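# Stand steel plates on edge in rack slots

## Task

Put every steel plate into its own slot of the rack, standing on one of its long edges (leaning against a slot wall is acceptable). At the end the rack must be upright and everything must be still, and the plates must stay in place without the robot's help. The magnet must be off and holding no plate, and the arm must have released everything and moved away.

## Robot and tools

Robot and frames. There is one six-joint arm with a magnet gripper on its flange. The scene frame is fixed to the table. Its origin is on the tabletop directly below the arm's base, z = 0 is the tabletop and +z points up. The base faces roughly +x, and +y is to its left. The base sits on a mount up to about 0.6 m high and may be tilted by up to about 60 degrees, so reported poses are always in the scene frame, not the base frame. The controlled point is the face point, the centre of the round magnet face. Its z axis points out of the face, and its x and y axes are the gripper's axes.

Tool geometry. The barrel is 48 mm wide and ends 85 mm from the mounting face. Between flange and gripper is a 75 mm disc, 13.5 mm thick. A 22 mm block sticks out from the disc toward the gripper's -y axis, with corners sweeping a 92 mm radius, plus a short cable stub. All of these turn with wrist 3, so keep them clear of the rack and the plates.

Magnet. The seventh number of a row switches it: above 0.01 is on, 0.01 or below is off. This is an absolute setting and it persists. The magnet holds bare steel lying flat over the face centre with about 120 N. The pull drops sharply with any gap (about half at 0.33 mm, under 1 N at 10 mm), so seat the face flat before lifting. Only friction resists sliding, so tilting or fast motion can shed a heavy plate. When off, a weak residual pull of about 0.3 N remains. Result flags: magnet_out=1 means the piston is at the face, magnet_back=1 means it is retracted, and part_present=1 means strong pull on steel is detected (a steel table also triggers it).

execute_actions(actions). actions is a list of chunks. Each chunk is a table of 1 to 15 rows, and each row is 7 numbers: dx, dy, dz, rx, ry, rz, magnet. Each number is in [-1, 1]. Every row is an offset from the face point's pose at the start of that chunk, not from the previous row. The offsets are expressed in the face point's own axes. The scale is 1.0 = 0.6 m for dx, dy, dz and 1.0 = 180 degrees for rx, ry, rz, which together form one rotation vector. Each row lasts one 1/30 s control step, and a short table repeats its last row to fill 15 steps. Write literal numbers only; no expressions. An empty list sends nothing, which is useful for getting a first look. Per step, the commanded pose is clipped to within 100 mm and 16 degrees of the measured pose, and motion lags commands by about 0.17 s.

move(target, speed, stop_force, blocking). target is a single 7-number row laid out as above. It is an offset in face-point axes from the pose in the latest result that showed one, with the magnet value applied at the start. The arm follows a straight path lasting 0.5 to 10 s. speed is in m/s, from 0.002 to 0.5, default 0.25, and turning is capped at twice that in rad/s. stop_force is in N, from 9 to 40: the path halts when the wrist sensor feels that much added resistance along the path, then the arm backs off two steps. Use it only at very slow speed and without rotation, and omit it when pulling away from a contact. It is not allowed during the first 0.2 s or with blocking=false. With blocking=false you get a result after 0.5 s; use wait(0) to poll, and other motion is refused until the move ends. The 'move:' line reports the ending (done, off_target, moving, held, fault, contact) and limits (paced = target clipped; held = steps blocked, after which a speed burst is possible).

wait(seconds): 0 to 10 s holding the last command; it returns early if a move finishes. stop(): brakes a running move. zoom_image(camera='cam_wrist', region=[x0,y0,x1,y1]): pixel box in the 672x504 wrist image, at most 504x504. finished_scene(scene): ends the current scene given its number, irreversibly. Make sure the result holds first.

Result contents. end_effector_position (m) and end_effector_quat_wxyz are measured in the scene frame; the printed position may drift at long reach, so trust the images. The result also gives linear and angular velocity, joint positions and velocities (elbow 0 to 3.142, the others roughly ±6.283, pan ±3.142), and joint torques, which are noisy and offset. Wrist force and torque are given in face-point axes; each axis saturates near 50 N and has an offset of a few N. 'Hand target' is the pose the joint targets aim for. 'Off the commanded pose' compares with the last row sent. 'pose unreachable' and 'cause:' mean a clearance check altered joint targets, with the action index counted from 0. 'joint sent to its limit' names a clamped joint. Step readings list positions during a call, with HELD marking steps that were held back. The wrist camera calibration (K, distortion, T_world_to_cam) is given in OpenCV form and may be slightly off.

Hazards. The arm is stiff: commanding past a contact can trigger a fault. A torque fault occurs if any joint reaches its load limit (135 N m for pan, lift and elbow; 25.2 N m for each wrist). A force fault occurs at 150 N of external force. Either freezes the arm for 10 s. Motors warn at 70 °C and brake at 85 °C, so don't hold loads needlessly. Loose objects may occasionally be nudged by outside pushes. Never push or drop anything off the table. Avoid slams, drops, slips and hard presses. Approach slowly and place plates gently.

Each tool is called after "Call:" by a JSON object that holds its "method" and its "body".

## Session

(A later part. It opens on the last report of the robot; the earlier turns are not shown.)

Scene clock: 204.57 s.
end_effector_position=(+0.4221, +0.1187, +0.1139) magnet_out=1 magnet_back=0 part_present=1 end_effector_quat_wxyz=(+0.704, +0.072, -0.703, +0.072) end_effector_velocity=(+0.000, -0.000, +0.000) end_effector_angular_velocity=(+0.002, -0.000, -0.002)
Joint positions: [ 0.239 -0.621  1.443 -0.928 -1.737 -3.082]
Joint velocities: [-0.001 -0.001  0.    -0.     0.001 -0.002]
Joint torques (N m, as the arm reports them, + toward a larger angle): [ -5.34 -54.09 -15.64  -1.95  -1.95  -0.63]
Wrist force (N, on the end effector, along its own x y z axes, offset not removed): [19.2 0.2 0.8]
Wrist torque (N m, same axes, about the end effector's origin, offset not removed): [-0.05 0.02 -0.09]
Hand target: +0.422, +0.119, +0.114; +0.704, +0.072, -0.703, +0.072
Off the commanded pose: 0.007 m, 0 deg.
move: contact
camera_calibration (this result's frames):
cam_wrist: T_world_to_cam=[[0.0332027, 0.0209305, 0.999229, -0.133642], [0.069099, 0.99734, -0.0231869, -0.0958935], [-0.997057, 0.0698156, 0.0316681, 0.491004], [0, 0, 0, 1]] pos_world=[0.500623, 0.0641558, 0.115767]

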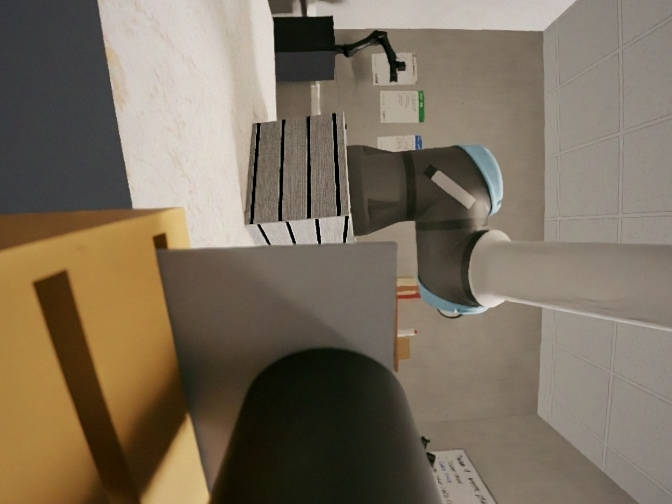

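Call:
{"method": "execute_actions", "body": {"actions": [[[0.0005,0,0,0,0,0,0]]]}}

Call:
{"method": "move", "body": {"target": [0.0,0,-0.02,0,0,0,0], "speed": 0.03}}

Scene clock: 206.33 s.
end_effector_position=(+0.4221, +0.1187, +0.1142) magnet_out=0 magnet_back=1 part_present=0 end_effector_quat_wxyz=(+0.704, +0.072, -0.703, +0.072) end_effector_velocity=(-0.000, +0.001, +0.000) end_effector_angular_velocity=(+0.001, +0.000, +0.003)
Joint positions: [ 0.239 -0.622  1.444 -0.928 -1.737 -3.082]
Joint velocities: [ 0.002 -0.     0.     0.    -0.001 -0.001]
Joint torques (N m, as the arm reports them, + toward a larger angle): [  8.48 -60.91  -2.31   4.23   0.91  -0.39]
Wrist force (N, on the end effector, along its own x y z axes, offset not removed): [-3.3 2.8 0.7]
Wrist torque (N m, same axes, about the end effector's origin, offset not removed): [0.06 0.44 0.07]
Hand target: +0.422, +0.119, +0.114; +0.704, +0.072, -0.703, +0.072
Off the commanded pose: 0.000 m, 0 deg.
Step readings (end_effector_position):
0: (+0.4221, +0.1187, +0.1140)
1: (+0.4221, +0.1187, +0.1140)
2: (+0.4221, +0.1187, +0.1141)
4: (+0.4221, +0.1187, +0.1141)
8: (+0.4221, +0.1187, +0.1142)
15: end_effector_position above
camera_calibration (this result's frames):
cam_wrist: T_world_to_cam=[[0.0332391, 0.0209321, 0.999228, -0.133952], [0.0690962, 0.99734, -0.023191, -0.0958666], [-0.997056, 0.0698137, 0.0317044, 0.490982], [0, 0, 0, 1]] pos_world=[0.500613, 0.0641383, 0.116059]

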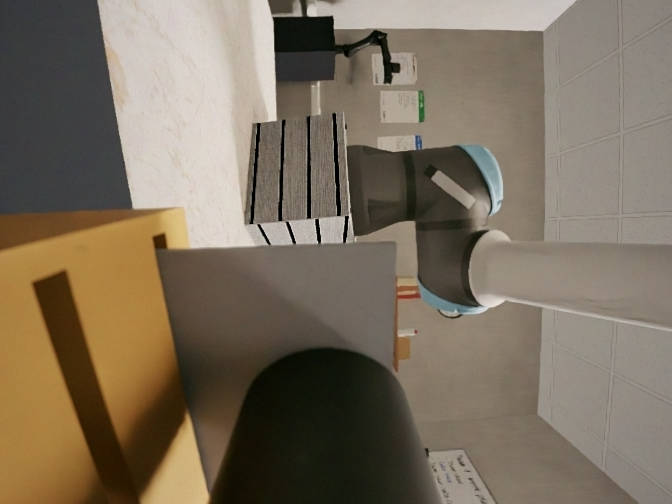

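Scene clock: 207.10 s.
end_effector_position=(+0.4337, +0.1211, +0.1142) magnet_out=0 magnet_back=1 part_present=0 end_effector_quat_wxyz=(+0.704, +0.072, -0.703, +0.072) end_effector_velocity=(+0.002, +0.000, +0.000) end_effector_angular_velocity=(-0.001, +0.000, +0.001)
Joint positions: [ 0.242 -0.604  1.399 -0.901 -1.734 -3.081]
Joint velocities: [ 0.     0.003 -0.006  0.004 -0.     0.001]
Joint torques (N m, as the arm reports them, + toward a larger angle): [ 17.32 -45.05 -27.16   4.11   2.61   1.77]
Wrist force (N, on the end effector, along its own x y z axes, offset not removed): [-1.7 -2.7 2.2]
Wrist torque (N m, same axes, about the end effector's origin, offset not removed): [-0.23 0.22 -0.03]
Hand target: +0.434, +0.121, +0.114; +0.704, +0.072, -0.703, +0.072
Off the commanded pose: 0.000 m, 0 deg.
move: done
camera_calibration (this result's frames):
cam_wrist: T_world_to_cam=[[0.0332213, 0.0209278, 0.999229, -0.134377], [0.0690992, 0.99734, -0.0231855, -0.0990659], [-0.997056, 0.0698162, 0.0316869, 0.502397], [0, 0, 0, 1]] pos_world=[0.512228, 0.0665392, 0.116057]

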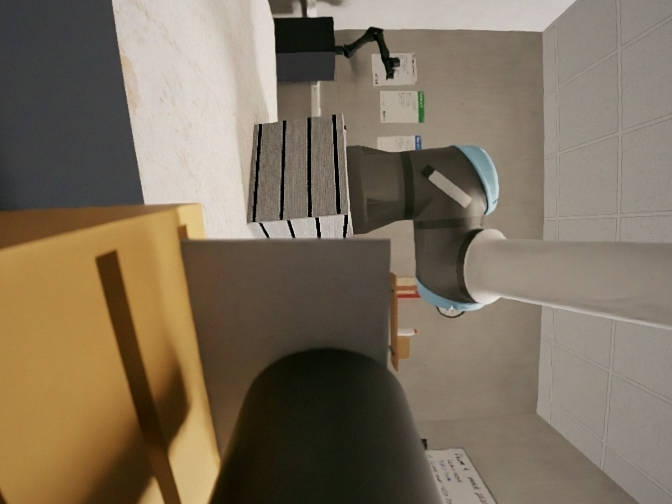

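Call:
{"method": "move", "body": {"target": [0.115,0,-0.01,0,0,0,0], "speed": 0.2}}

Scene clock: 221.47 s.
end_effector_position=(+0.4396, +0.1224, +0.1830) magnet_out=0 magnet_back=1 part_present=0 end_effector_quat_wxyz=(+0.704, +0.072, -0.703, +0.072) end_effector_velocity=(+0.000, +0.000, +0.002) end_effector_angular_velocity=(-0.001, -0.001, +0.000)
Joint positions: [ 0.25  -0.717  1.404 -0.793 -1.726 -3.081]
Joint velocities: [ 0.001 -0.002 -0.001  0.003  0.     0.001]
Joint torques (N m, as the arm reports them, + toward a larger angle): [ 15.79 -62.54 -28.94   4.39   2.6    1.7 ]
Wrist force (N, on the end effector, along its own x y z axes, offset not removed): [-0.5 3.2 -0.5]
Wrist torque (N m, same axes, about the end effector's origin, offset not removed): [0.19 0.02 -0.18]
Hand target: +0.440, +0.122, +0.183; +0.704, +0.072, -0.703, +0.072
Off the commanded pose: 0.000 m, 0 deg.
move: done
camera_calibration (this result's frames):
cam_wrist: T_world_to_cam=[[0.0333103, 0.0209326, 0.999226, -0.20343], [0.0690936, 0.99734, -0.0231964, -0.0991664], [-0.997054, 0.0698128, 0.0317754, 0.505944], [0, 0, 0, 1]] pos_world=[0.518081, 0.0678396, 0.184896]

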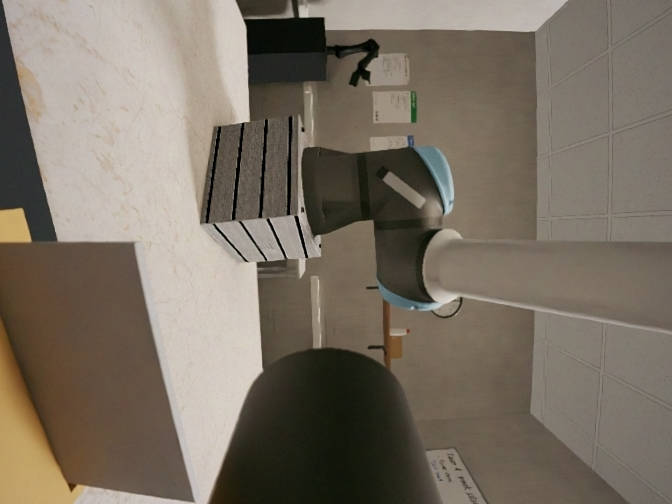

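Call:
{"method": "move", "body": {"target": [-0.255,-0.5429,-0.1233,-0.3984,-0.3762,0.3984,0], "speed": 0.3}}

Scene clock: 227.40 s.
end_effector_position=(+0.5778, -0.1817, +0.0301) magnet_out=0 magnet_back=1 part_present=0 end_effector_quat_wxyz=(-0.000, +0.653, +0.757, -0.001) end_effector_velocity=(+0.001, -0.002, -0.001) end_effector_angular_velocity=(-0.004, -0.006, -0.004)
Joint positions: [-0.331 -0.84   1.895 -2.755 -1.558 -2.246]
Joint velocities: [-0.002  0.004 -0.    -0.011 -0.     0.003]
Joint torques (N m, as the arm reports them, + toward a larger angle): [ -9.92 -35.87   2.72  -4.07  -2.2    1.88]
Wrist force (N, on the end effector, along its own x y z axes, offset not removed): [2.0 -1.2 1.7]
Wrist torque (N m, same axes, about the end effector's origin, offset not removed): [-0.13 -0.23 0.24]
Hand target: +0.578, -0.182, +0.030; +0.000, +0.653, +0.757, -0.001
Off the commanded pose: 0.000 m, 0 deg.
move: done
camera_calibration (this result's frames):
cam_wrist: T_world_to_cam=[[-0.133381, 0.990468, 0.034384, 0.252707], [0.956004, 0.119439, 0.267936, -0.489702], [0.261276, 0.0686089, -0.962823, -0.0274571], [0, 0, 0, 1]] pos_world=[0.509037, -0.189925, 0.0960835]

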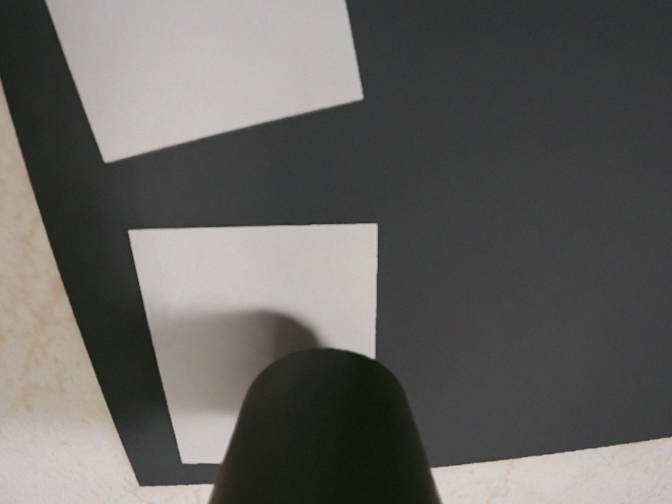

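Call:
{"method": "move", "body": {"target": [0,0,0.0342,0,0,0,0], "speed": 0.06}}

Call:
{"method": "move", "body": {"target": [0,0,0.015,0,0,0,0], "speed": 0.003, "stop_force": 9}}

Call:
{"method": "execute_actions", "body": {"actions": [[[0,0,-0.0003,0,0,0,1]]]}}

Scene clock: 230.00 s.
end_effector_position=(+0.5778, -0.1818, +0.0098) magnet_out=0 magnet_back=1 part_present=0 end_effector_quat_wxyz=(-0.000, +0.653, +0.757, -0.001) end_effector_velocity=(-0.000, +0.001, -0.002) end_effector_angular_velocity=(+0.000, +0.001, +0.002)
Joint positions: [-0.33  -0.793  1.882 -2.79  -1.558 -2.246]
Joint velocities: [ 0.001  0.004 -0.    -0.003 -0.    -0.001]
Joint torques (N m, as the arm reports them, + toward a larger angle): [ 11.97 -36.27 -25.61  -4.91  -1.72   1.66]
Wrist force (N, on the end effector, along its own x y z axes, offset not removed): [3.5 -0.1 2.6]
Wrist torque (N m, same axes, about the end effector's origin, offset not removed): [-0.05 -0.31 0.13]
Hand target: +0.578, -0.182, +0.010; -0.000, +0.653, +0.757, -0.001
Off the commanded pose: 0.000 m, 0 deg.
move: done
camera_calibration (this result's frames):
cam_wrist: T_world_to_cam=[[-0.133369, 0.99047, 0.0343774, 0.253436], [0.956006, 0.119429, 0.267934, -0.48422], [0.261275, 0.0685992, -0.962824, -0.0470629], [0, 0, 0, 1]] pos_world=[0.509015, -0.189962, 0.0757134]

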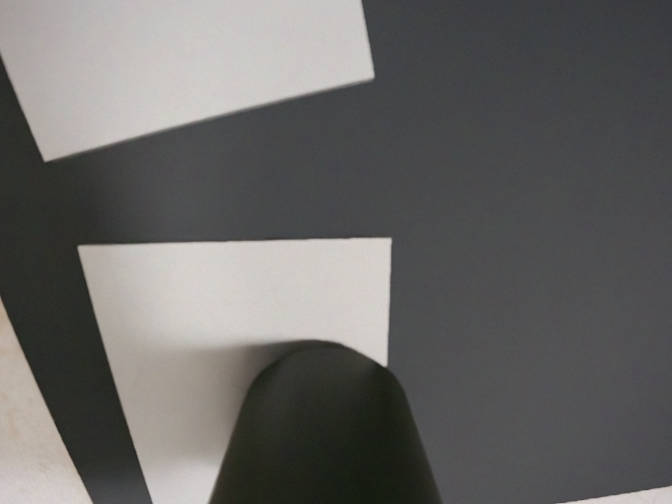

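Scene clock: 231.60 s.
end_effector_position=(+0.5778, -0.1818, +0.0061) magnet_out=0 magnet_back=1 part_present=0 end_effector_quat_wxyz=(-0.000, +0.653, +0.757, -0.001) end_effector_velocity=(+0.000, +0.001, +0.000) end_effector_angular_velocity=(+0.001, +0.001, -0.000)
Joint positions: [-0.33  -0.784  1.879 -2.796 -1.559 -2.246]
Joint velocities: [ 0.001 -0.001 -0.001  0.003  0.001  0.001]
Joint torques (N m, as the arm reports them, + toward a larger angle): [ 11.18 -47.2  -21.71  -0.22  -0.82   1.72]
Wrist force (N, on the end effector, along its own x y z axes, offset not removed): [11.0 -10.1 -28.0]
Wrist torque (N m, same axes, about the end effector's origin, offset not removed): [-0.36 -0.32 0.03]
Hand target: +0.578, -0.182, +0.006; -0.000, +0.653, +0.757, -0.001
Off the commanded pose: 0.005 m, 0 deg.
move: contact
camera_calibration (this result's frames):
cam_wrist: T_world_to_cam=[[-0.133393, 0.990471, 0.0342603, 0.253607], [0.955979, 0.119478, 0.26801, -0.483228], [0.261362, 0.0685028, -0.962807, -0.0507125], [0, 0, 0, 1]] pos_world=[0.509039, -0.189982, 0.0719946]

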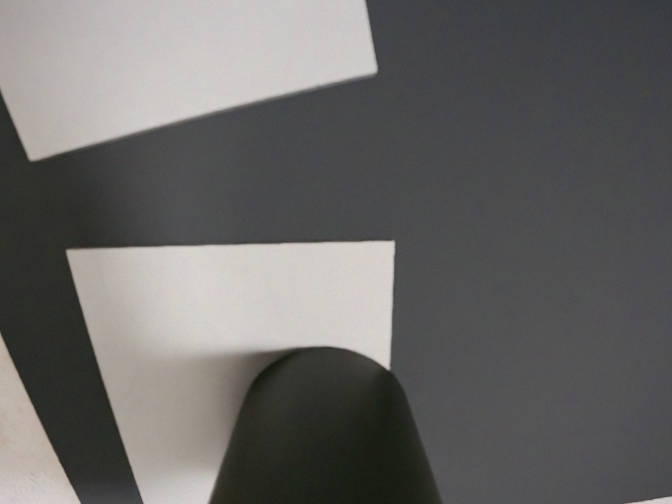

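Scene clock: 232.10 s.
end_effector_position=(+0.5779, -0.1818, +0.0063) magnet_out=1 magnet_back=0 part_present=1 end_effector_quat_wxyz=(-0.000, +0.653, +0.757, -0.001) end_effector_velocity=(+0.001, +0.001, +0.000) end_effector_angular_velocity=(-0.001, -0.001, +0.004)
Joint positions: [-0.33  -0.785  1.879 -2.796 -1.559 -2.246]
Joint velocities: [ 0.002 -0.    -0.    -0.    -0.    -0.001]
Joint torques (N m, as the arm reports them, + toward a larger angle): [ 11.39 -57.58  -7.42  -0.32  -0.97   1.19]
Wrist force (N, on the end effector, along its own x y z axes, offset not removed): [-0.2 -1.0 3.9]
Wrist torque (N m, same axes, about the end effector's origin, offset not removed): [-0.24 -0.04 0.03]
Hand target: +0.578, -0.182, +0.006; -0.000, +0.653, +0.757, -0.001
Off the commanded pose: 0.000 m, 0 deg.
Step readings (end_effector_position):
0: (+0.5778, -0.1818, +0.0061)
1: (+0.5778, -0.1818, +0.0061)
2: (+0.5778, -0.1818, +0.0061)
4: (+0.5778, -0.1818, +0.0062)
8: (+0.5778, -0.1818, +0.0062)
15: end_effector_position above
camera_calibration (this result's frames):
cam_wrist: T_world_to_cam=[[-0.133392, 0.990473, 0.034205, 0.253636], [0.955959, 0.119486, 0.268079, -0.483316], [0.261438, 0.0684582, -0.96279, -0.0505896], [0, 0, 0, 1]] pos_world=[0.509089, -0.190007, 0.0721839]

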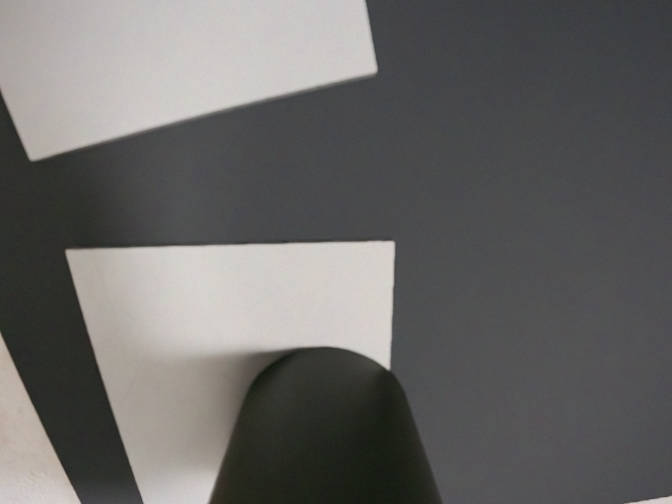

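Call:
{"method": "move", "body": {"target": [0,0,-0.15,0,0,0,1], "speed": 0.2}}

Scene clock: 237.73 s.
end_effector_position=(+0.5779, -0.1817, +0.0961) magnet_out=1 magnet_back=0 part_present=1 end_effector_quat_wxyz=(-0.000, +0.653, +0.757, -0.001) end_effector_velocity=(+0.001, +0.001, +0.002) end_effector_angular_velocity=(+0.001, -0.001, +0.003)
Joint positions: [-0.332 -0.989  1.918 -2.63  -1.558 -2.248]
Joint velocities: [ 0.002 -0.004 -0.     0.004  0.001 -0.001]
Joint torques (N m, as the arm reports them, + toward a larger angle): [-10.72 -54.4   -0.38  -0.43   2.42  -1.24]
Wrist force (N, on the end effector, along its own x y z axes, offset not removed): [0.8 -0.8 3.3]
Wrist torque (N m, same axes, about the end effector's origin, offset not removed): [-0.32 0.02 0.30]
Hand target: +0.578, -0.182, +0.096; -0.000, +0.653, +0.757, -0.001
Off the commanded pose: 0.000 m, 0 deg.
move: done
camera_calibration (this result's frames):
cam_wrist: T_world_to_cam=[[-0.133391, 0.990473, 0.0342034, 0.250404], [0.955959, 0.119485, 0.26808, -0.507474], [0.261439, 0.0684563, -0.962789, 0.0359018], [0, 0, 0, 1]] pos_world=[0.509139, -0.189841, 0.162045]

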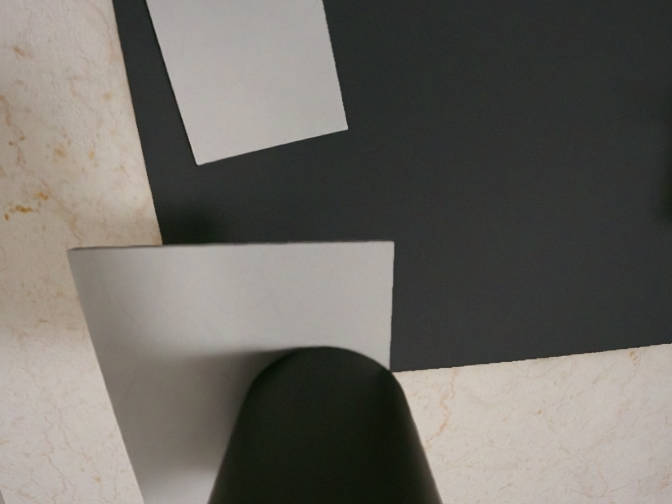

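Call:
{"method": "move", "body": {"target": [0.5359,-0.1335,-0.1148,0.3984,0.3762,-0.3984,1], "speed": 0.25}}

Scene clock: 244.57 s.
end_effector_position=(+0.4518, +0.1247, +0.1649) magnet_out=1 magnet_back=0 part_present=1 end_effector_quat_wxyz=(+0.704, +0.072, -0.703, +0.072) end_effector_velocity=(-0.000, +0.001, +0.001) end_effector_angular_velocity=(+0.004, +0.005, +0.005)
Joint positions: [ 0.251 -0.665  1.351 -0.792 -1.725 -3.08 ]
Joint velocities: [ 0.004  0.002 -0.002  0.005 -0.002 -0.004]
Joint torques (N m, as the arm reports them, + toward a larger angle): [ 17.91 -44.6  -29.66   4.82  -1.92  -1.37]
Wrist force (N, on the end effector, along its own x y z axes, offset not removed): [-0.4 1.9 -0.9]
Wrist torque (N m, same axes, about the end effector's origin, offset not removed): [0.05 -0.05 0.47]
Hand target: +0.452, +0.125, +0.165; +0.704, +0.072, -0.703, +0.072
Off the commanded pose: 0.000 m, 0 deg.
move: done
camera_calibration (this result's frames):
cam_wrist: T_world_to_cam=[[0.033105, 0.0211009, 0.999229, -0.185705], [0.0692344, 0.997327, -0.0233545, -0.102731], [-0.997051, 0.0699542, 0.0315556, 0.518587], [0, 0, 0, 1]] pos_world=[0.530318, 0.0700981, 0.166799]

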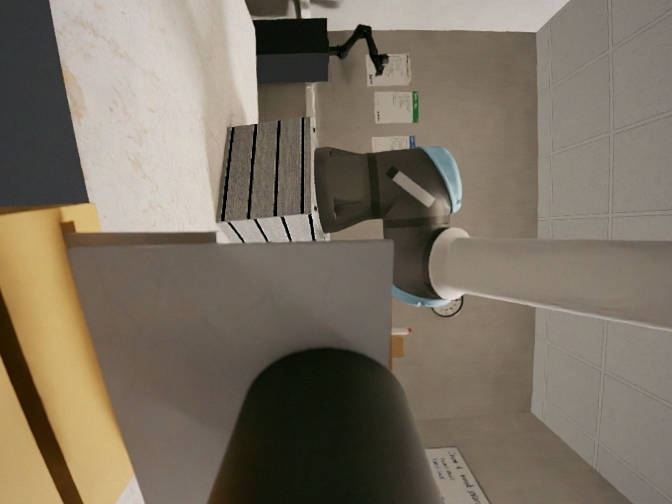

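Call:
{"method": "move", "body": {"target": [-0.04,0,0,0,0,0,1], "speed": 0.06}}

Call:
{"method": "zoom_image", "body": {"camera": "cam_wrist", "region": [0,190,160,374]}}

Scene clock: 246.83 s.
end_effector_position=(+0.4518, +0.1246, +0.1410) magnet_out=1 magnet_back=0 part_present=1 end_effector_quat_wxyz=(+0.704, +0.072, -0.703, +0.072) end_effector_velocity=(-0.000, +0.001, -0.001) end_effector_angular_velocity=(+0.001, +0.000, -0.001)
Joint positions: [ 0.248 -0.624  1.341 -0.824 -1.727 -3.081]
Joint velocities: [ 0.     0.003 -0.001 -0.002  0.002 -0.001]
Joint torques (N m, as the arm reports them, + toward a larger angle): [ -6.45 -43.73 -28.42   0.17  -1.79   1.54]
Wrist force (N, on the end effector, along its own x y z axes, offset not removed): [-2.8 -0.9 2.2]
Wrist torque (N m, same axes, about the end effector's origin, offset not removed): [-0.24 0.06 0.14]
Hand target: +0.452, +0.125, +0.141; +0.704, +0.072, -0.703, +0.072
Off the commanded pose: 0.000 m, 0 deg.
move: done
camera_calibration (this result's frames):
cam_wrist: T_world_to_cam=[[0.0330984, 0.0210981, 0.999229, -0.161841], [0.0692298, 0.997327, -0.0233511, -0.103253], [-0.997052, 0.0699494, 0.0315493, 0.519337], [0, 0, 0, 1]] pos_world=[0.53031, 0.0700646, 0.14292]

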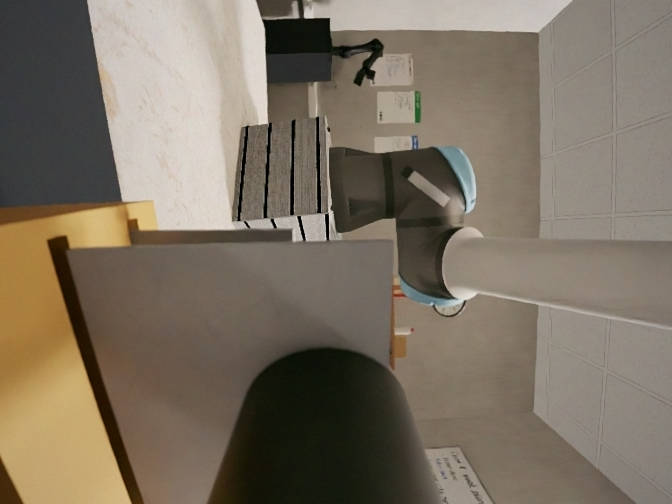

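Region (0, 190, 160, 374) of cam_wrist's 672x504 image, scaled by 2.739, with more detail than that image has; it fills the left 438 columns of this view, and the rest is white.

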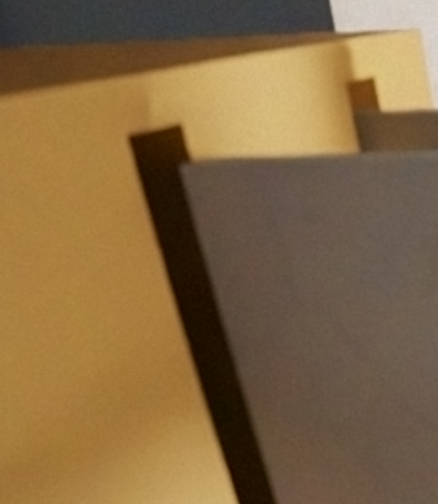

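Call:
{"method": "move", "body": {"target": [-0.015,0,0,0,0,0,1], "speed": 0.004, "stop_force": 9}}

Scene clock: 253.60 s.
end_effector_position=(+0.4518, +0.1246, +0.1321) magnet_out=1 magnet_back=0 part_present=1 end_effector_quat_wxyz=(+0.704, +0.072, -0.703, +0.072) end_effector_velocity=(-0.000, -0.001, -0.000) end_effector_angular_velocity=(-0.001, +0.000, -0.003)
Joint positions: [ 0.247 -0.608  1.337 -0.836 -1.728 -3.081]
Joint velocities: [-0.002  0.     0.001 -0.     0.001  0.001]
Joint torques (N m, as the arm reports them, + toward a larger angle): [ -5.67 -45.61 -27.45   0.19  -1.74  -1.1 ]
Wrist force (N, on the end effector, along its own x y z axes, offset not removed): [-1.9 2.9 2.0]
Wrist torque (N m, same axes, about the end effector's origin, offset not removed): [0.15 -0.11 -0.06]
Hand target: +0.452, +0.125, +0.132; +0.704, +0.072, -0.703, +0.072
Off the commanded pose: 0.000 m, 0 deg.
move: done
camera_calibration (this result's frames):
cam_wrist: T_world_to_cam=[[0.0330977, 0.0210979, 0.999229, -0.152895], [0.0692302, 0.997327, -0.0233509, -0.103449], [-0.997052, 0.0699497, 0.0315487, 0.519618], [0, 0, 0, 1]] pos_world=[0.530308, 0.0700516, 0.133969]

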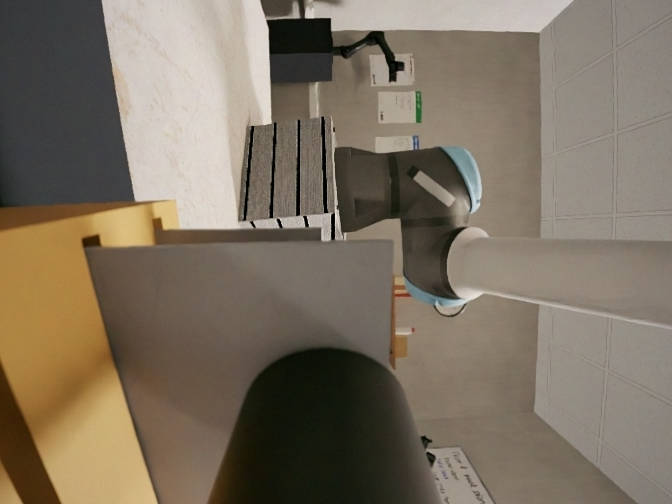

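Call:
{"method": "move", "body": {"target": [-0.0215,0,0,0,0,0,1], "speed": 0.015, "stop_force": 9}}

Call:
{"method": "move", "body": {"target": [-0.02,0,0,0,0,0,1], "speed": 0.003, "stop_force": 9}}

Scene clock: 257.10 s.
end_effector_position=(+0.4518, +0.1246, +0.1194) magnet_out=1 magnet_back=0 part_present=1 end_effector_quat_wxyz=(+0.704, +0.072, -0.703, +0.072) end_effector_velocity=(-0.000, +0.000, -0.002) end_effector_angular_velocity=(+0.002, -0.000, +0.001)
Joint positions: [ 0.246 -0.585  1.33  -0.851 -1.729 -3.081]
Joint velocities: [ 0.001  0.004 -0.001 -0.003 -0.    -0.002]
Joint torques (N m, as the arm reports them, + toward a larger angle): [ -6.32 -44.25 -27.49   0.05  -1.94  -1.24]
Wrist force (N, on the end effector, along its own x y z axes, offset not removed): [-6.1 2.4 3.7]
Wrist torque (N m, same axes, about the end effector's origin, offset not removed): [0.13 0.37 -0.15]
Hand target: +0.452, +0.125, +0.119; +0.704, +0.072, -0.703, +0.072
Off the commanded pose: 0.000 m, 0 deg.
move: done
camera_calibration (this result's frames):
cam_wrist: T_world_to_cam=[[0.0330968, 0.0210978, 0.999229, -0.140184], [0.0692307, 0.997327, -0.0233507, -0.103727], [-0.997052, 0.0699501, 0.0315477, 0.520016], [0, 0, 0, 1]] pos_world=[0.530304, 0.0700326, 0.121249]

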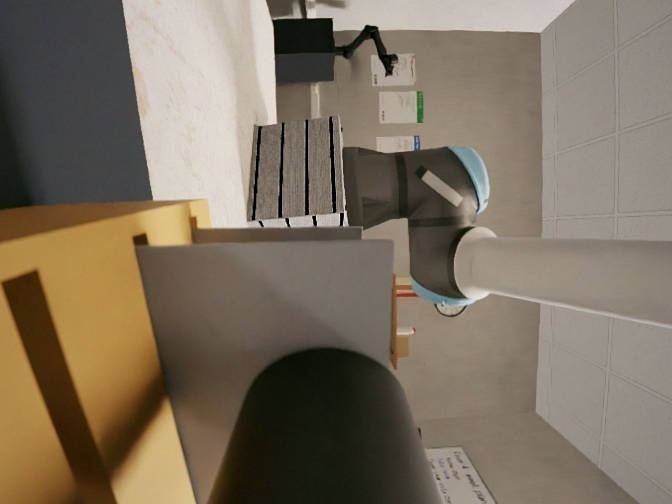

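Scene clock: 258.77 s.
end_effector_position=(+0.4519, +0.1246, +0.1154) magnet_out=1 magnet_back=0 part_present=1 end_effector_quat_wxyz=(+0.704, +0.072, -0.703, +0.072) end_effector_velocity=(+0.001, -0.001, +0.001) end_effector_angular_velocity=(+0.001, -0.003, -0.002)
Joint positions: [ 0.246 -0.578  1.327 -0.856 -1.73  -3.081]
Joint velocities: [-0.002 -0.001 -0.002  0.    -0.    -0.001]
Joint torques (N m, as the arm reports them, + toward a larger angle): [ -5.07 -56.22 -16.28  -0.7   -1.88   0.08]
Wrist force (N, on the end effector, along its own x y z axes, offset not removed): [12.9 -1.8 -2.0]
Wrist torque (N m, same axes, about the end effector's origin, offset not removed): [-0.08 0.55 -0.66]
Hand target: +0.452, +0.125, +0.116; +0.704, +0.072, -0.703, +0.072
Off the commanded pose: 0.008 m, 0 deg.
move: contact
camera_calibration (this result's frames):
cam_wrist: T_world_to_cam=[[0.0329745, 0.0210572, 0.999234, -0.1362], [0.0692493, 0.997327, -0.0233023, -0.103828], [-0.997054, 0.0699646, 0.0314282, 0.520208], [0, 0, 0, 1]] pos_world=[0.530357, 0.0700225, 0.117327]

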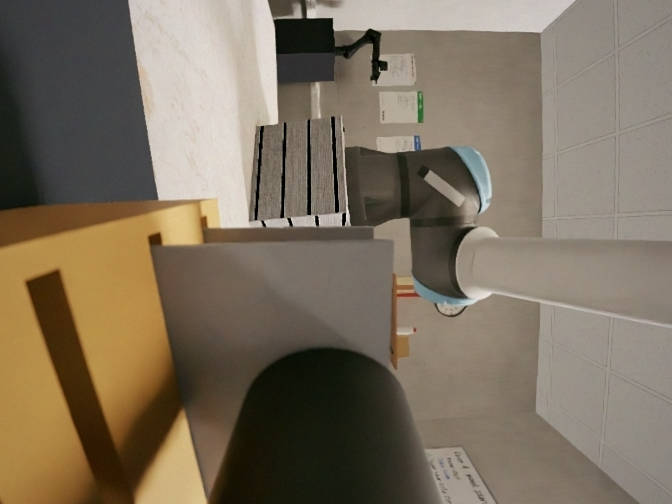

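Call:
{"method": "execute_actions", "body": {"actions": [[[0.0004,0,0,0,0,0,0]]]}}

Call:
{"method": "move", "body": {"target": [0.0,0,-0.02,0,0,0,0], "speed": 0.04}}

Call:
{"method": "move", "body": {"target": [0.115,0,-0.01,0,0,0,0], "speed": 0.2}}

Scene clock: 261.47 s.
end_effector_position=(+0.4518, +0.1246, +0.1157) magnet_out=0 magnet_back=1 part_present=0 end_effector_quat_wxyz=(+0.704, +0.072, -0.703, +0.072) end_effector_velocity=(+0.000, -0.000, -0.000) end_effector_angular_velocity=(+0.003, +0.001, -0.001)
Joint positions: [ 0.246 -0.578  1.327 -0.856 -1.73  -3.081]
Joint velocities: [-0.     0.    -0.     0.     0.    -0.003]
Joint torques (N m, as the arm reports them, + toward a larger angle): [ 14.74 -63.15  -6.75   4.04   2.11  -0.8 ]
Wrist force (N, on the end effector, along its own x y z axes, offset not removed): [2.4 3.4 0.7]
Wrist torque (N m, same axes, about the end effector's origin, offset not removed): [0.58 0.05 0.08]
Hand target: +0.452, +0.125, +0.116; +0.704, +0.072, -0.703, +0.072
Off the commanded pose: 0.000 m, 0 deg.
Step readings (end_effector_position):
0: (+0.4518, +0.1246, +0.1156)
1: (+0.4518, +0.1246, +0.1156)
2: (+0.4518, +0.1246, +0.1156)
4: (+0.4518, +0.1246, +0.1156)
8: (+0.4518, +0.1246, +0.1156)
15: end_effector_position above
camera_calibration (this result's frames):
cam_wrist: T_world_to_cam=[[0.0330003, 0.0211055, 0.999232, -0.136444], [0.0692466, 0.997326, -0.0233522, -0.1038], [-0.997054, 0.0699641, 0.0314505, 0.520181], [0, 0, 0, 1]] pos_world=[0.530338, 0.0700086, 0.117555]

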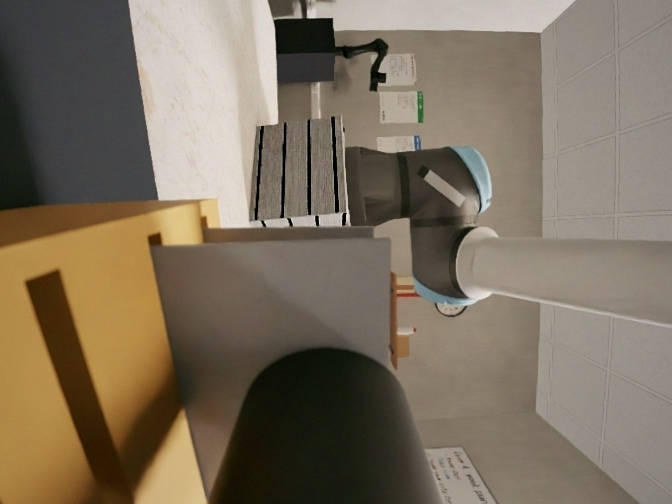

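Scene clock: 262.23 s.
end_effector_position=(+0.4635, +0.1270, +0.1157) magnet_out=0 magnet_back=1 part_present=0 end_effector_quat_wxyz=(+0.704, +0.072, -0.703, +0.072) end_effector_velocity=(+0.001, +0.001, -0.000) end_effector_angular_velocity=(-0.001, -0.000, +0.001)
Joint positions: [ 0.249 -0.558  1.279 -0.827 -1.727 -3.08 ]
Joint velocities: [ 0.001  0.003 -0.007  0.004  0.001  0.001]
Joint torques (N m, as the arm reports them, + toward a larger angle): [ 16.62 -44.63 -28.69   3.82   2.54   1.8 ]
Wrist force (N, on the end effector, along its own x y z axes, offset not removed): [-2.9 -1.4 1.8]
Wrist torque (N m, same axes, about the end effector's origin, offset not removed): [-0.20 0.28 0.08]
Hand target: +0.464, +0.127, +0.116; +0.704, +0.072, -0.703, +0.072
Off the commanded pose: 0.000 m, 0 deg.
move: done
camera_calibration (this result's frames):
cam_wrist: T_world_to_cam=[[0.0329793, 0.0211006, 0.999233, -0.136867], [0.0692492, 0.997326, -0.0233458, -0.107001], [-0.997054, 0.069966, 0.0314299, 0.531599], [0, 0, 0, 1]] pos_world=[0.541957, 0.0724087, 0.117556]

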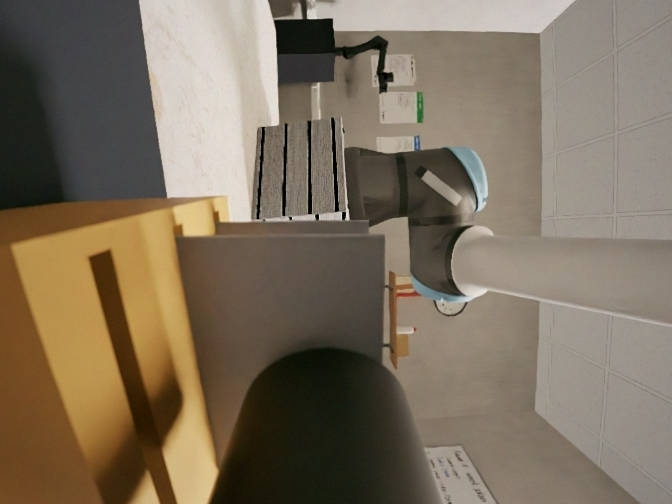

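Scene clock: 263.13 s.
end_effector_position=(+0.4693, +0.1283, +0.1845) magnet_out=0 magnet_back=1 part_present=0 end_effector_quat_wxyz=(+0.704, +0.072, -0.703, +0.072) end_effector_velocity=(+0.000, -0.000, +0.002) end_effector_angular_velocity=(-0.001, +0.000, -0.002)
Joint positions: [ 0.256 -0.666  1.283 -0.724 -1.719 -3.08 ]
Joint velocities: [-0.001 -0.002 -0.     0.003  0.001  0.   ]
Joint torques (N m, as the arm reports them, + toward a larger angle): [ 16.28 -63.43 -28.31   3.81   2.74   1.62]
Wrist force (N, on the end effector, along its own x y z axes, offset not removed): [-2.1 2.1 -3.2]
Wrist torque (N m, same axes, about the end effector's origin, offset not removed): [0.00 0.18 0.07]
Hand target: +0.469, +0.128, +0.185; +0.704, +0.072, -0.703, +0.072
Off the commanded pose: 0.000 m, 0 deg.
move: done
camera_calibration (this result's frames):
cam_wrist: T_world_to_cam=[[0.0330423, 0.0211045, 0.999231, -0.205913], [0.0692458, 0.997326, -0.023354, -0.107103], [-0.997052, 0.0699642, 0.0314926, 0.535162], [0, 0, 0, 1]] pos_world=[0.547805, 0.0737202, 0.1864]

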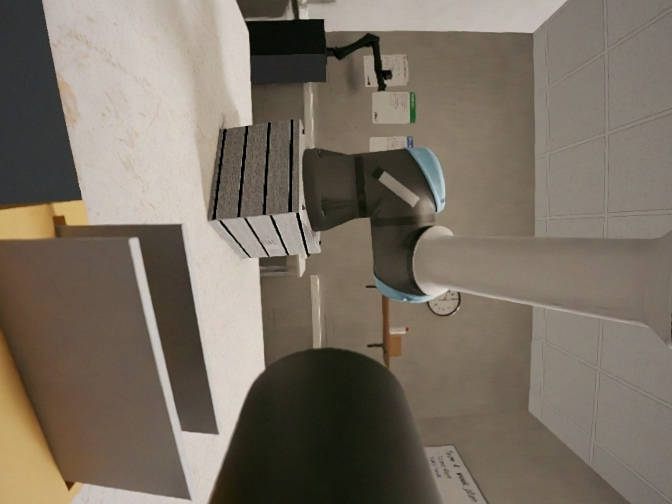

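Call:
{"method": "move", "body": {"target": [-0.1408,-0.5548,0.1493,-0.3515,-0.4051,0.3515,0], "speed": 0.3}}

Scene clock: 282.43 s.
end_effector_position=(+0.4489, -0.2158, +0.1003) magnet_out=0 magnet_back=1 part_present=0 end_effector_quat_wxyz=(-0.001, +0.575, +0.818, -0.001) end_effector_velocity=(+0.000, -0.002, -0.000) end_effector_angular_velocity=(-0.006, -0.007, -0.005)
Joint positions: [-0.535 -1.125  2.236 -2.806 -1.532 -2.648]
Joint velocities: [-0.003  0.003  0.002 -0.014  0.001  0.002]
Joint torques (N m, as the arm reports them, + toward a larger angle): [ -9.91 -25.29   4.2   -4.19   2.63   2.03]
Wrist force (N, on the end effector, along its own x y z axes, offset not removed): [-3.7 -1.2 0.6]
Wrist torque (N m, same axes, about the end effector's origin, offset not removed): [-0.03 0.65 0.33]
Hand target: +0.449, -0.216, +0.100; -0.000, +0.575, +0.818, -0.001
Off the commanded pose: 0.000 m, 0 deg.
move: done
camera_calibration (this result's frames):
cam_wrist: T_world_to_cam=[[-0.326546, 0.944535, 0.0349503, 0.343603], [0.913663, 0.305972, 0.267586, -0.321879], [0.24205, 0.119312, -0.9629, 0.09571], [0, 0, 0, 1]] pos_world=[0.383124, -0.237478, 0.16628]

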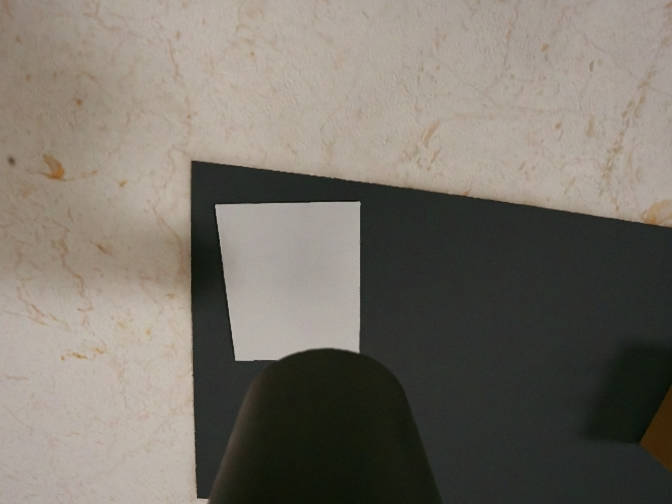

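Call:
{"method": "move", "body": {"target": [0.001,0,0.151,0,0,0,0], "speed": 0.15}}

Call:
{"method": "move", "body": {"target": [0,0,0.015,0,0,0,0], "speed": 0.003, "stop_force": 9}}

Call:
{"method": "execute_actions", "body": {"actions": [[[0,0,-0.0003,0,0,0,1]]]}}

Scene clock: 286.43 s.
end_effector_position=(+0.4485, -0.2154, +0.0098) magnet_out=0 magnet_back=1 part_present=0 end_effector_quat_wxyz=(-0.001, +0.575, +0.818, -0.001) end_effector_velocity=(-0.000, -0.001, -0.001) end_effector_angular_velocity=(+0.000, -0.001, -0.002)
Joint positions: [-0.527 -0.864  2.195 -3.027 -1.533 -2.64 ]
Joint velocities: [-0.001  0.004 -0.001 -0.003  0.001  0.001]
Joint torques (N m, as the arm reports them, + toward a larger angle): [ 12.95 -29.8  -18.64  -4.56  -2.07   1.52]
Wrist force (N, on the end effector, along its own x y z axes, offset not removed): [-3.1 4.5 -1.6]
Wrist torque (N m, same axes, about the end effector's origin, offset not removed): [0.47 0.30 0.02]
Hand target: +0.449, -0.215, +0.010; -0.001, +0.575, +0.818, -0.001
Off the commanded pose: 0.000 m, 0 deg.
move: done
camera_calibration (this result's frames):
cam_wrist: T_world_to_cam=[[-0.326548, 0.944534, 0.0349602, 0.346261], [0.913664, 0.305972, 0.26758, -0.297499], [0.242042, 0.11932, -0.962901, 0.00860964], [0, 0, 0, 1]] pos_world=[0.382801, -0.237056, 0.0757896]

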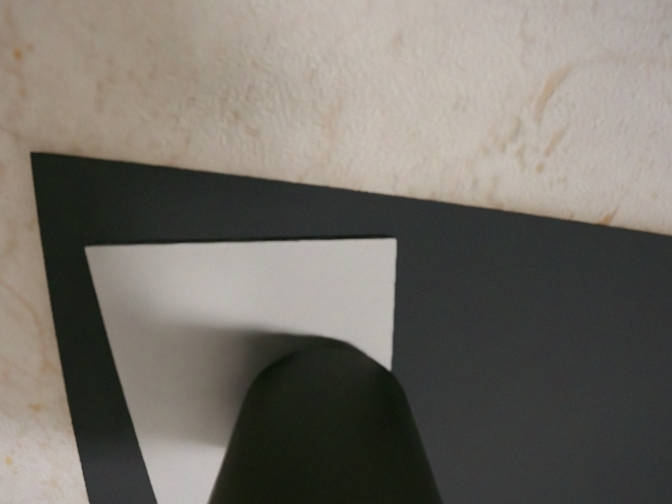

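Scene clock: 288.17 s.
end_effector_position=(+0.4485, -0.2154, +0.0057) magnet_out=0 magnet_back=1 part_present=0 end_effector_quat_wxyz=(-0.001, +0.575, +0.818, -0.001) end_effector_velocity=(-0.000, -0.000, +0.001) end_effector_angular_velocity=(-0.000, +0.002, -0.000)
Joint positions: [-0.527 -0.852  2.192 -3.035 -1.534 -2.64 ]
Joint velocities: [-0.001 -0.002 -0.     0.003 -0.001 -0.   ]
Joint torques (N m, as the arm reports them, + toward a larger angle): [  9.93 -37.53 -21.65   0.26  -0.85   1.53]
Wrist force (N, on the end effector, along its own x y z axes, offset not removed): [11.5 -13.7 -36.6]
Wrist torque (N m, same axes, about the end effector's origin, offset not removed): [-0.95 0.00 0.01]
Hand target: +0.449, -0.215, +0.006; -0.001, +0.575, +0.818, -0.001
Off the commanded pose: 0.005 m, 0 deg.
move: contact
camera_calibration (this result's frames):
cam_wrist: T_world_to_cam=[[-0.326567, 0.944529, 0.0349189, 0.346417], [0.913663, 0.306005, 0.267547, -0.296385], [0.242021, 0.119276, -0.962912, 0.00465245], [0, 0, 0, 1]] pos_world=[0.382798, -0.237061, 0.0716803]

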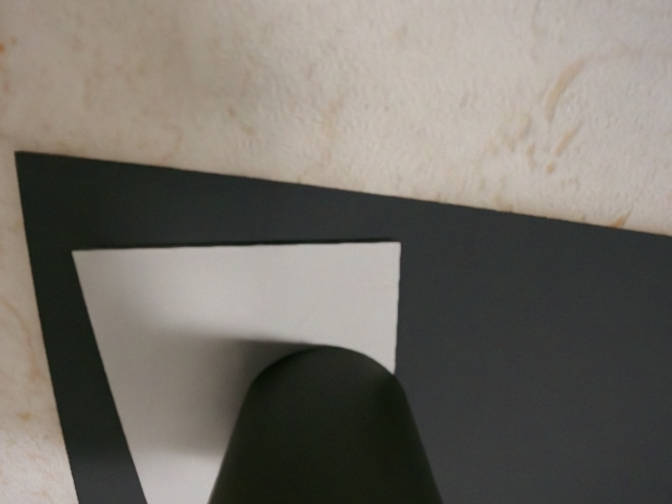

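Scene clock: 288.67 s.
end_effector_position=(+0.4486, -0.2155, +0.0059) magnet_out=1 magnet_back=0 part_present=1 end_effector_quat_wxyz=(-0.000, +0.575, +0.818, -0.001) end_effector_velocity=(+0.000, +0.001, +0.000) end_effector_angular_velocity=(-0.000, -0.000, +0.000)
Joint positions: [-0.527 -0.852  2.192 -3.035 -1.534 -2.64 ]
Joint velocities: [ 0.002 -0.001  0.    -0.    -0.     0.002]
Joint torques (N m, as the arm reports them, + toward a larger angle): [  6.68 -47.55  -1.84  -0.48  -0.49   0.93]
Wrist force (N, on the end effector, along its own x y z axes, offset not removed): [1.3 -3.2 -2.3]
Wrist torque (N m, same axes, about the end effector's origin, offset not removed): [-0.39 0.06 0.00]
Hand target: +0.449, -0.215, +0.006; -0.001, +0.575, +0.818, -0.001
Off the commanded pose: 0.000 m, 0 deg.
Step readings (end_effector_position):
0: (+0.4485, -0.2154, +0.0057)
1: (+0.4485, -0.2154, +0.0057)
2: (+0.4485, -0.2154, +0.0058)
4: (+0.4486, -0.2154, +0.0058)
8: (+0.4486, -0.2154, +0.0059)
15: end_effector_position above
camera_calibration (this result's frames):
cam_wrist: T_world_to_cam=[[-0.326574, 0.94453, 0.034824, 0.346476], [0.91364, 0.306027, 0.2676, -0.296462], [0.242099, 0.119208, -0.962901, 0.00477331], [0, 0, 0, 1]] pos_world=[0.382854, -0.2371, 0.0718637]

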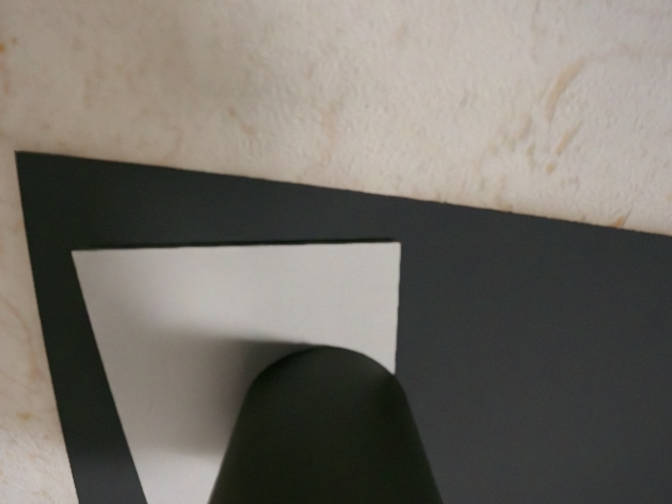

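Call:
{"method": "move", "body": {"target": [0,0,-0.15,0,0,0,1], "speed": 0.2}}

Scene clock: 292.33 s.
end_effector_position=(+0.4487, -0.2153, +0.0957) magnet_out=1 magnet_back=0 part_present=1 end_effector_quat_wxyz=(-0.000, +0.575, +0.818, -0.001) end_effector_velocity=(-0.000, -0.000, +0.002) end_effector_angular_velocity=(-0.001, +0.001, +0.003)
Joint positions: [-0.534 -1.112  2.236 -2.82  -1.533 -2.647]
Joint velocities: [-0.    -0.005  0.     0.005 -0.001 -0.003]
Joint torques (N m, as the arm reports them, + toward a larger angle): [-11.   -49.26   3.05  -0.18   2.34  -1.16]
Wrist force (N, on the end effector, along its own x y z axes, offset not removed): [-2.1 -0.7 3.9]
Wrist torque (N m, same axes, about the end effector's origin, offset not removed): [-0.22 0.35 0.32]
Hand target: +0.449, -0.215, +0.096; -0.000, +0.575, +0.818, -0.001
Off the commanded pose: 0.000 m, 0 deg.
move: done
camera_calibration (this result's frames):
cam_wrist: T_world_to_cam=[[-0.326571, 0.944532, 0.0347909, 0.343228], [0.913633, 0.30603, 0.267619, -0.320648], [0.242127, 0.119183, -0.962897, 0.0912265], [0, 0, 0, 1]] pos_world=[0.382954, -0.236934, 0.161712]

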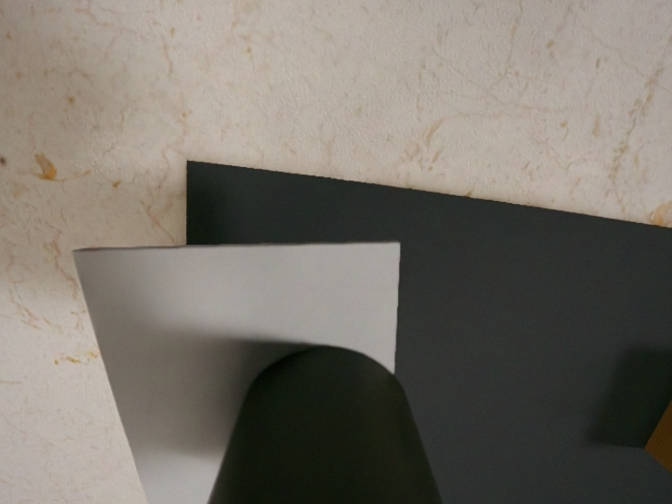

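Call:
{"method": "move", "body": {"target": [0.3097,0.2162,-0.1155,0.3515,0.4051,-0.3515,1], "speed": 0.28}}

Scene clock: 304.67 s.
end_effector_position=(+0.5079, +0.0035, +0.1650) magnet_out=1 magnet_back=0 part_present=1 end_effector_quat_wxyz=(+0.704, +0.072, -0.703, +0.072) end_effector_velocity=(+0.001, +0.001, +0.000) end_effector_angular_velocity=(+0.003, +0.008, +0.006)
Joint positions: [ 0.072 -0.614  1.203 -0.7   -1.902 -3.1  ]
Joint velocities: [ 0.004  0.004 -0.006  0.009 -0.002 -0.002]
Joint torques (N m, as the arm reports them, + toward a larger angle): [ 15.51 -47.61 -29.1    4.19  -1.91  -1.04]
Wrist force (N, on the end effector, along its own x y z axes, offset not removed): [-1.2 2.4 -3.8]
Wrist torque (N m, same axes, about the end effector's origin, offset not removed): [0.07 -0.09 -0.09]
Hand target: +0.508, +0.004, +0.165; +0.704, +0.072, -0.703, +0.072
Off the commanded pose: 0.000 m, 0 deg.
move: done
camera_calibration (this result's frames):
cam_wrist: T_world_to_cam=[[0.032855, 0.0211931, 0.999235, -0.184948], [0.0693685, 0.997316, -0.0234332, 0.014214], [-0.99705, 0.0700853, 0.0312967, 0.582981], [0, 0, 0, 1]] pos_world=[0.586351, -0.0511146, 0.166895]

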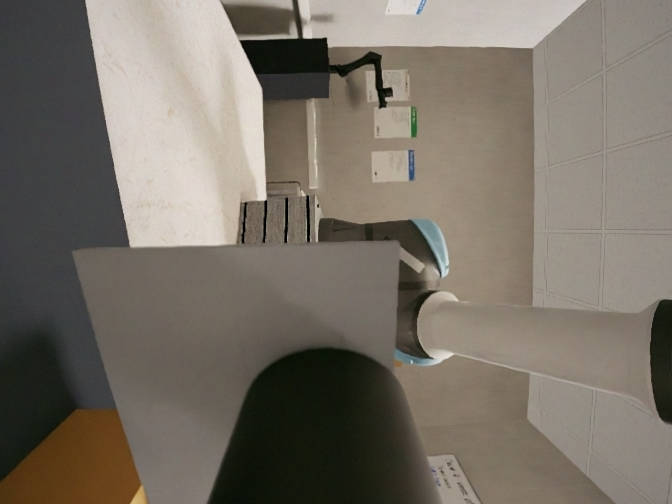

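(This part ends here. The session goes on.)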